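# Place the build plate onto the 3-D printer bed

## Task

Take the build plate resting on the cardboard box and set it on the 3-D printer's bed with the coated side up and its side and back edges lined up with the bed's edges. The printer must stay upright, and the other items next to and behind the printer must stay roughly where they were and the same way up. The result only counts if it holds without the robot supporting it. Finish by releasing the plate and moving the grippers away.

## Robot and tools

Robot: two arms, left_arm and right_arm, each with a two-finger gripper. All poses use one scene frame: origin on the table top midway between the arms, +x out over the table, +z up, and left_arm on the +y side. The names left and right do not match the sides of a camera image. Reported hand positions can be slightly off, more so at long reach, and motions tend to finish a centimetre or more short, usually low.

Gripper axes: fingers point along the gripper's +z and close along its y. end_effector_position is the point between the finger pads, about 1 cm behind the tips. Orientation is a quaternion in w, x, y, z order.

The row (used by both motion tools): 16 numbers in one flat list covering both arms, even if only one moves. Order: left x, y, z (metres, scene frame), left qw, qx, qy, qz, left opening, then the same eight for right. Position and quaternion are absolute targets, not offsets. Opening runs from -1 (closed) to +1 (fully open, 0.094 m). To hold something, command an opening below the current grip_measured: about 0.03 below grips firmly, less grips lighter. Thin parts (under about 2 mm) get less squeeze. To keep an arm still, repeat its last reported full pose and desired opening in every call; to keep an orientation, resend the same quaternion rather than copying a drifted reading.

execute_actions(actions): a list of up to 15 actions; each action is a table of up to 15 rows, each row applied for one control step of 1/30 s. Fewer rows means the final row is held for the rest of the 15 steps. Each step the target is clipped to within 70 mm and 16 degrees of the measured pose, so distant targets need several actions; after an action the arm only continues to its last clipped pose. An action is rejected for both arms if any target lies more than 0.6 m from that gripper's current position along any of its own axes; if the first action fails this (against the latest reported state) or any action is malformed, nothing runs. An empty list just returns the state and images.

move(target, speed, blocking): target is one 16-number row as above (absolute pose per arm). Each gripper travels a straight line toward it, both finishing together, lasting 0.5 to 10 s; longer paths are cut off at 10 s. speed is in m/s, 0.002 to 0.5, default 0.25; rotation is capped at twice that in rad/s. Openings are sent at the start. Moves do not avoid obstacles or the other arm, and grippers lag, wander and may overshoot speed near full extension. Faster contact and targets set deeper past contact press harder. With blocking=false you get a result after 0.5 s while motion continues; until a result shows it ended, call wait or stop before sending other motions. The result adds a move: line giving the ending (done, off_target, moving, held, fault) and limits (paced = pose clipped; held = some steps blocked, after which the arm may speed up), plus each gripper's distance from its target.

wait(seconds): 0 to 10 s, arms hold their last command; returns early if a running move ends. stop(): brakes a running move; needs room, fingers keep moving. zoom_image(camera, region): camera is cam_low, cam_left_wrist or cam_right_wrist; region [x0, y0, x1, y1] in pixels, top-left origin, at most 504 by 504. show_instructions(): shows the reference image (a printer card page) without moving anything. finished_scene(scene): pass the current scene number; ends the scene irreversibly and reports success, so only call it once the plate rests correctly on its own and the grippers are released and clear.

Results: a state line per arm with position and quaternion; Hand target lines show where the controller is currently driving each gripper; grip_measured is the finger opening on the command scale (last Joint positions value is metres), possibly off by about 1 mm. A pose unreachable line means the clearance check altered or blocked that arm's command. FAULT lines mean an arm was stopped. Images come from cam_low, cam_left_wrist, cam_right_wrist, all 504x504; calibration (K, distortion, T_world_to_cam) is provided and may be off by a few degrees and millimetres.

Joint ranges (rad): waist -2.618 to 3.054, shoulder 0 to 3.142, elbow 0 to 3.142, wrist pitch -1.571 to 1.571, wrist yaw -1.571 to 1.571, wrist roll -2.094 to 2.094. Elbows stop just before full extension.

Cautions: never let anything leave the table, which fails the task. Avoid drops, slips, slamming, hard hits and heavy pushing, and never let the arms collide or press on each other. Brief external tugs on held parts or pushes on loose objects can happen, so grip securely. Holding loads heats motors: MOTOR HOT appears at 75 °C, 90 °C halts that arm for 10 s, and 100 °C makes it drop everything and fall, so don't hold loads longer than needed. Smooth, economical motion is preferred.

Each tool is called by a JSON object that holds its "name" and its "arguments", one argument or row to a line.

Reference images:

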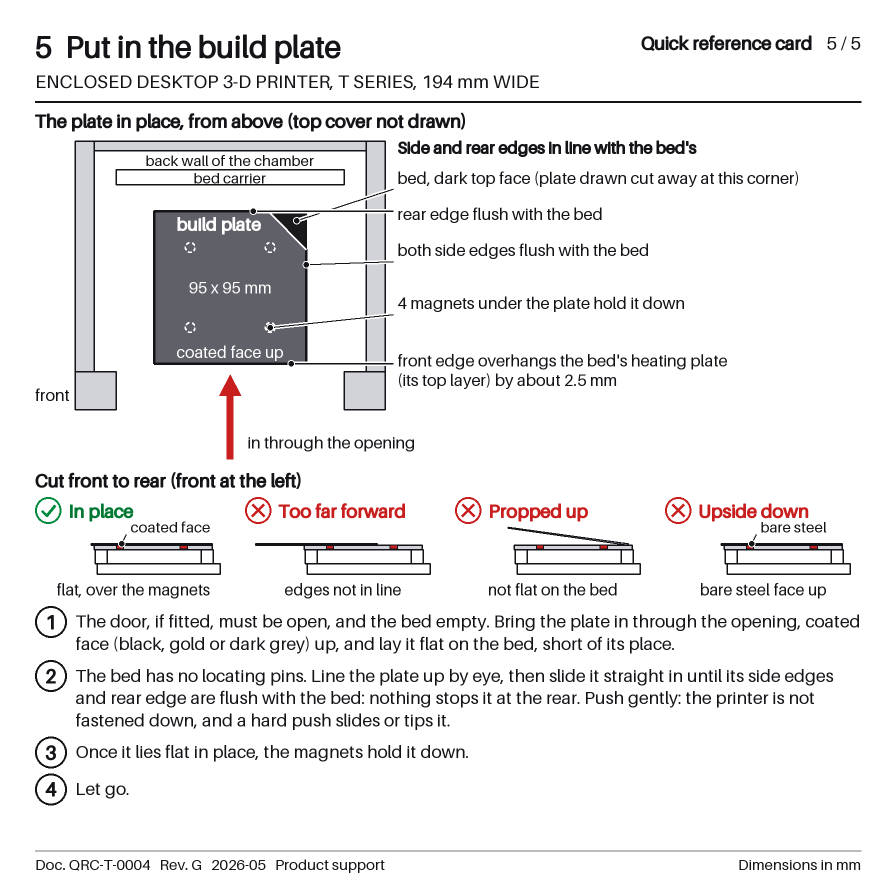

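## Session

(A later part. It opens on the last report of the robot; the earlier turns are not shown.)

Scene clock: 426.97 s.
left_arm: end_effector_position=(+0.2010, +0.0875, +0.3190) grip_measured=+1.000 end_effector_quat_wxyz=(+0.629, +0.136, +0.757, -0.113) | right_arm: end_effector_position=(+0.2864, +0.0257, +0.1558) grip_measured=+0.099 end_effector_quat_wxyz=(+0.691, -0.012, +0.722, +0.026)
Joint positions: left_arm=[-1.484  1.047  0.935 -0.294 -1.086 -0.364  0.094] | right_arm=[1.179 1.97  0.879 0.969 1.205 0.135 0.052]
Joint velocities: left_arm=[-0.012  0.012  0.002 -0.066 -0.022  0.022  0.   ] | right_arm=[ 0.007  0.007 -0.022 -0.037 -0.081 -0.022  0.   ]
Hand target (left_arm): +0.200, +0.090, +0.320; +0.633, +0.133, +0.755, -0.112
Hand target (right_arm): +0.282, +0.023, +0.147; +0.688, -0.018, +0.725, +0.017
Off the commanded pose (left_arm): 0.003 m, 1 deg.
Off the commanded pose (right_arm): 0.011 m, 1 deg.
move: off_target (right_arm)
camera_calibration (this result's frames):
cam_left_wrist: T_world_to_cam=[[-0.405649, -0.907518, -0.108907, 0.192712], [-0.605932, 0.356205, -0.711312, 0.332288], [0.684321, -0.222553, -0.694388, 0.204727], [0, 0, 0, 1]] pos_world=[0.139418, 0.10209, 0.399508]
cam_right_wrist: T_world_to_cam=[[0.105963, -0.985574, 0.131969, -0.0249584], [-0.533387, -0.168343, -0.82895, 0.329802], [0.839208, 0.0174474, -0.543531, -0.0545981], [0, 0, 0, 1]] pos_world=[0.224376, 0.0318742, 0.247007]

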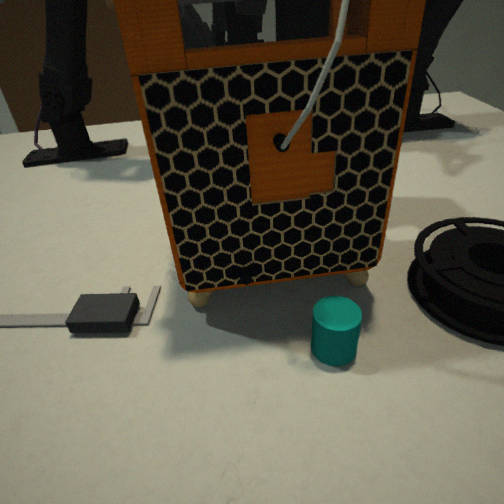

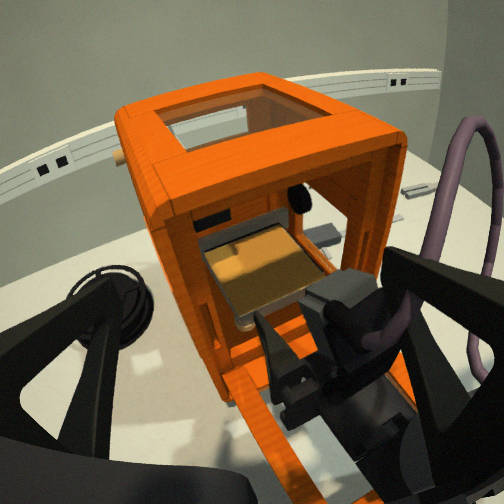

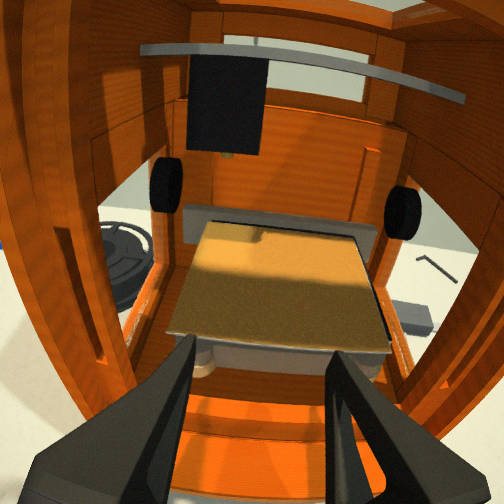

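{"name": "move", "arguments": {
  "target": [0.2,0.09,0.32,0.633,0.133,0.7544,-0.1116,1,0.301,0.008,0.145,0.6882,-0.0203,0.7252,0.0192,0.1],
  "speed": 0.03
}}

{"name": "zoom_image", "arguments": {
  "camera": "cam_right_wrist",
  "region": [110,150,400,400]
}}

{"name": "zoom_image", "arguments": {
  "camera": "cam_left_wrist",
  "region": [190,200,350,360]
}}

Scene clock: 435.60 s.
left_arm: end_effector_position=(+0.2010, +0.0875, +0.3190) grip_measured=+1.000 end_effector_quat_wxyz=(+0.629, +0.136, +0.757, -0.113) | right_arm: end_effector_position=(+0.2990, +0.0129, +0.1480) grip_measured=+0.099 end_effector_quat_wxyz=(+0.689, -0.013, +0.724, +0.025)
Joint positions: left_arm=[-1.484  1.047  0.935 -0.294 -1.086 -0.364  0.094] | right_arm=[1.134 1.97  0.836 1.011 1.157 0.131 0.052]
Joint velocities: left_arm=[ 0.002 -0.002  0.007 -0.007  0.066 -0.022  0.   ] | right_arm=[-0.027 -0.002 -0.017  0.037  0.007 -0.066  0.001]
Hand target (left_arm): +0.200, +0.090, +0.320; +0.633, +0.133, +0.755, -0.112
Hand target (right_arm): +0.301, +0.008, +0.145; +0.687, -0.020, +0.726, +0.019
Off the commanded pose (left_arm): 0.003 m, 1 deg.
Off the commanded pose (right_arm): 0.006 m, 1 deg.
move: done
camera_calibration (this result's frames):
cam_left_wrist: T_world_to_cam=[[-0.405649, -0.907518, -0.108907, 0.192712], [-0.605932, 0.356205, -0.711312, 0.332288], [0.684321, -0.222553, -0.694388, 0.204727], [0, 0, 0, 1]] pos_world=[0.139418, 0.10209, 0.399508]
cam_right_wrist: T_world_to_cam=[[0.108022, -0.985074, 0.134017, -0.0387726], [-0.537581, -0.171276, -0.825634, 0.328659], [0.836265, 0.0171414, -0.548058, -0.0676913], [0, 0, 0, 1]] pos_world=[0.237477, 0.0192577, 0.239449]

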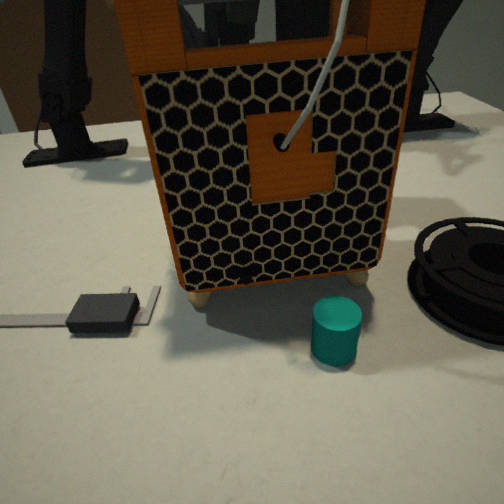

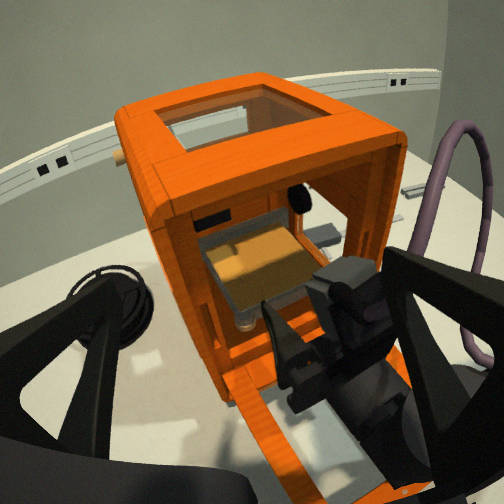

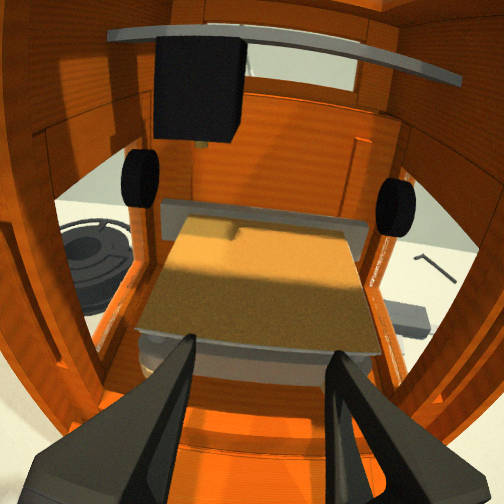

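Region (110, 150, 400, 400) of cam_right_wrist's 504x504 image, scaled by 1.738, with more detail than that image has; it fills the top 434 rows of this view, and the rest is white.

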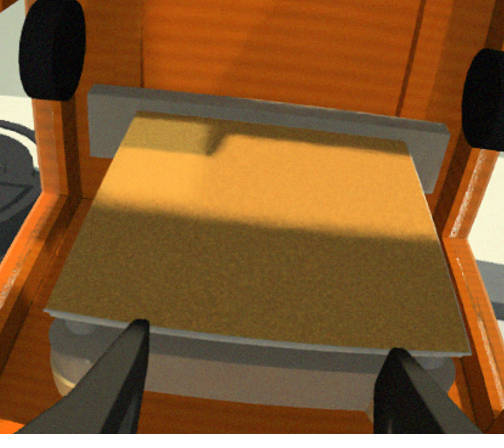

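Region (190, 200, 350, 360) of cam_left_wrist's 504x504 image, scaled by 3.150, with more detail than that image has.

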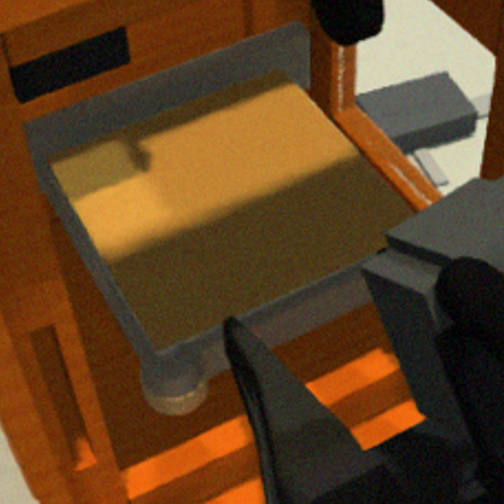

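Looks aligned. Retract.

{"name": "move", "arguments": {
  "target": [0.2,0.09,0.32,0.633,0.133,0.7544,-0.1116,1,0.22,0.0,0.155,0.6882,-0.0203,0.7252,0.0192,0.1],
  "speed": 0.1
}}

{"name": "zoom_image", "arguments": {
  "camera": "cam_left_wrist",
  "region": [190,200,350,360]
}}

{"name": "zoom_image", "arguments": {
  "camera": "cam_right_wrist",
  "region": [130,130,370,330]
}}

Scene clock: 445.67 s.
left_arm: end_effector_position=(+0.2010, +0.0875, +0.3190) grip_measured=+1.000 end_effector_quat_wxyz=(+0.629, +0.136, +0.757, -0.113) | right_arm: end_effector_position=(+0.2236, +0.0060, +0.1556) grip_measured=+0.099 end_effector_quat_wxyz=(+0.691, -0.021, +0.722, +0.024)
Joint positions: left_arm=[-1.484  1.047  0.935 -0.294 -1.086 -0.364  0.094] | right_arm=[1.344 1.853 0.735 0.909 1.356 0.21  0.052]
Joint velocities: left_arm=[-0.012  0.007  0.017  0.022 -0.037  0.066  0.   ] | right_arm=[-0.002 -0.022  0.012 -0.037 -0.095  0.007  0.001]
Hand target (left_arm): +0.200, +0.090, +0.320; +0.633, +0.133, +0.755, -0.112
Hand target (right_arm): +0.221, -0.000, +0.156; +0.691, -0.021, +0.723, +0.019
Off the commanded pose (left_arm): 0.003 m, 1 deg.
Off the commanded pose (right_arm): 0.007 m, 1 deg.
move: done
camera_calibration (this result's frames):
cam_left_wrist: T_world_to_cam=[[-0.405649, -0.907518, -0.108907, 0.192712], [-0.605932, 0.356205, -0.711312, 0.332288], [0.684321, -0.222553, -0.694388, 0.204727], [0, 0, 0, 1]] pos_world=[0.139418, 0.10209, 0.399508]
cam_right_wrist: T_world_to_cam=[[0.118069, -0.982134, 0.146532, -0.0426274], [-0.531044, -0.18714, -0.826421, 0.292022], [0.839078, 0.0197593, -0.543652, -0.00163041], [0, 0, 0, 1]] pos_world=[0.161477, 0.0128154, 0.246693]

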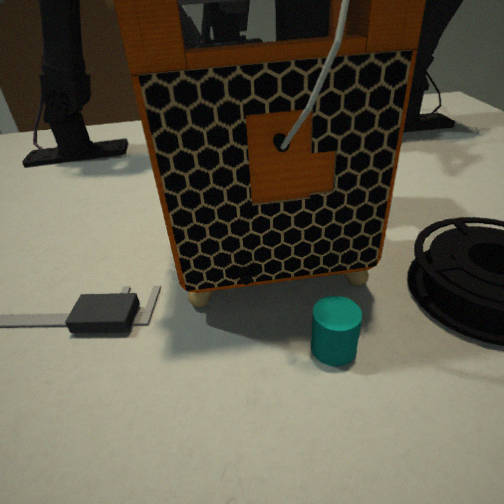

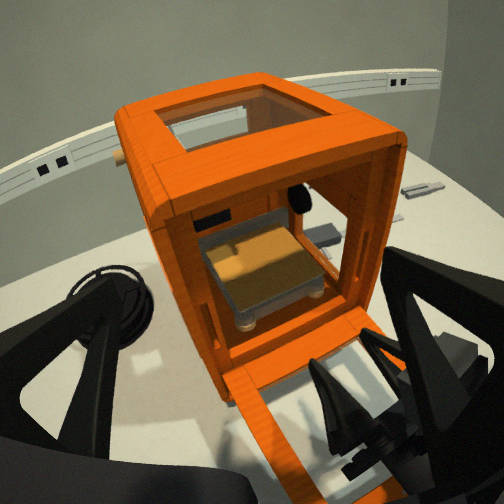

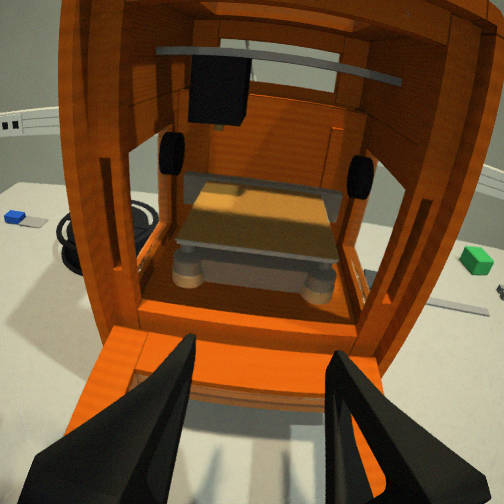

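Region (190, 200, 350, 360) of cam_left_wrist's 504x504 image, scaled by 3.150, with more detail than that image has.

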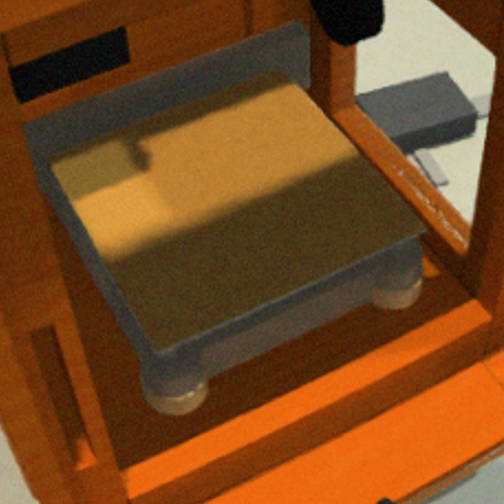

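Region (130, 130, 370, 330) of cam_right_wrist's 504x504 image, scaled by 2.100, with more detail than that image has.

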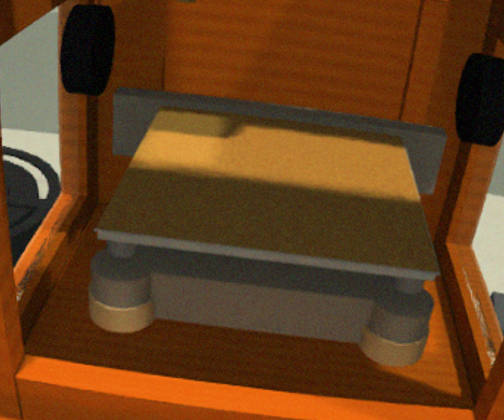

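{"name": "move", "arguments": {
  "target": [0.2,0.25,0.33,0.633,0.133,0.7544,-0.1116,1,0.2,-0.2,0.2,0.6882,-0.0203,0.7252,0.0192,0.1]
}}

{"name": "finished_scene", "arguments": {
  "scene": 1
}}

Scene clock: 462.60 s.
left_arm: end_effector_position=(+0.2004, +0.2462, +0.3326) grip_measured=+1.000 end_effector_quat_wxyz=(+0.631, +0.130, +0.756, -0.114) | right_arm: end_effector_position=(+0.1998, -0.1975, +0.1905) grip_measured=+0.099 end_effector_quat_wxyz=(+0.687, -0.034, +0.726, +0.005)
Joint positions: left_arm=[-1.187  0.431  0.846 -0.677 -0.811 -0.201  0.094] | right_arm=[1.297 0.627 0.156 0.25  1.317 0.175 0.052]
Joint velocities: left_arm=[-0.007 -0.012  0.027 -0.007 -0.007 -0.037  0.   ] | right_arm=[ 0.017 -0.002  0.017 -0.125  0.022  0.037 -0.   ]
Hand target (left_arm): +0.200, +0.249, +0.332; +0.631, +0.132, +0.756, -0.112
Hand target (right_arm): +0.201, -0.198, +0.201; +0.688, -0.020, +0.725, +0.019
Off the commanded pose (left_arm): 0.005 m, 1 deg.
Off the commanded pose (right_arm): 0.010 m, 2 deg.
move: done
camera_calibration (this result's frames):
cam_left_wrist: T_world_to_cam=[[-0.398442, -0.911551, -0.101587, 0.335076], [-0.606677, 0.344995, -0.716185, 0.289664], [0.687886, -0.223727, -0.690477, 0.248149], [0, 0, 0, 1]] pos_world=[0.138542, 0.261023, 0.412834]
cam_right_wrist: T_world_to_cam=[[0.112082, -0.975245, 0.190619, -0.250722], [-0.539222, -0.220819, -0.812698, 0.262478], [0.834672, -0.0116973, -0.550623, 0.0373075], [0, 0, 0, 1]] pos_world=[0.138496, -0.186119, 0.28165]

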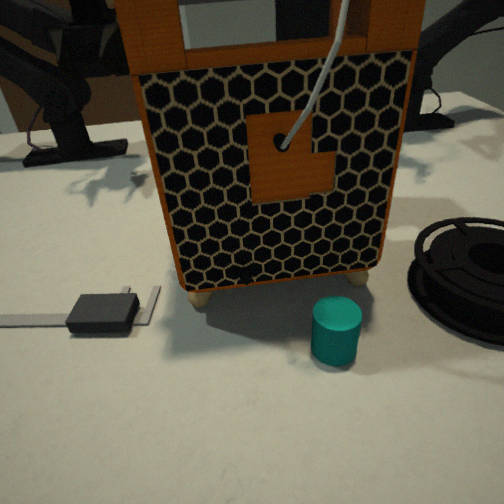

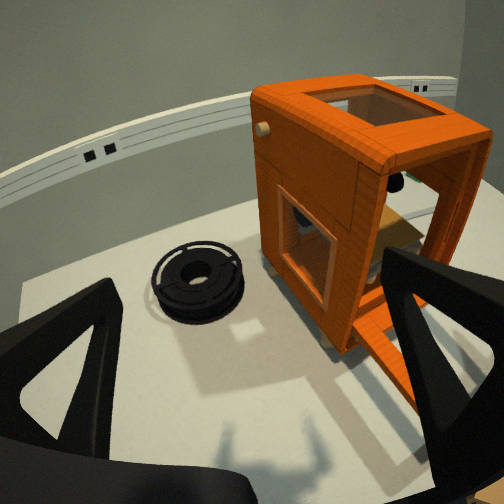

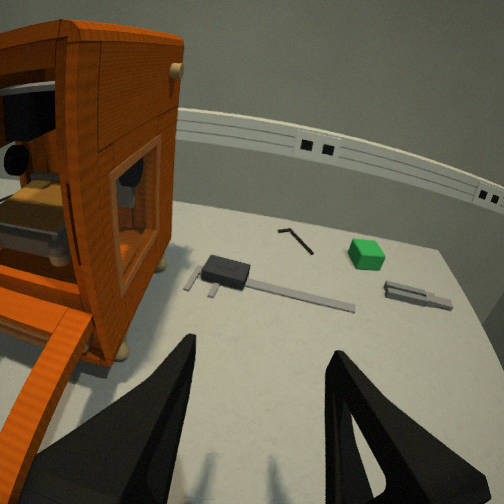

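The scene is finished: the task was done.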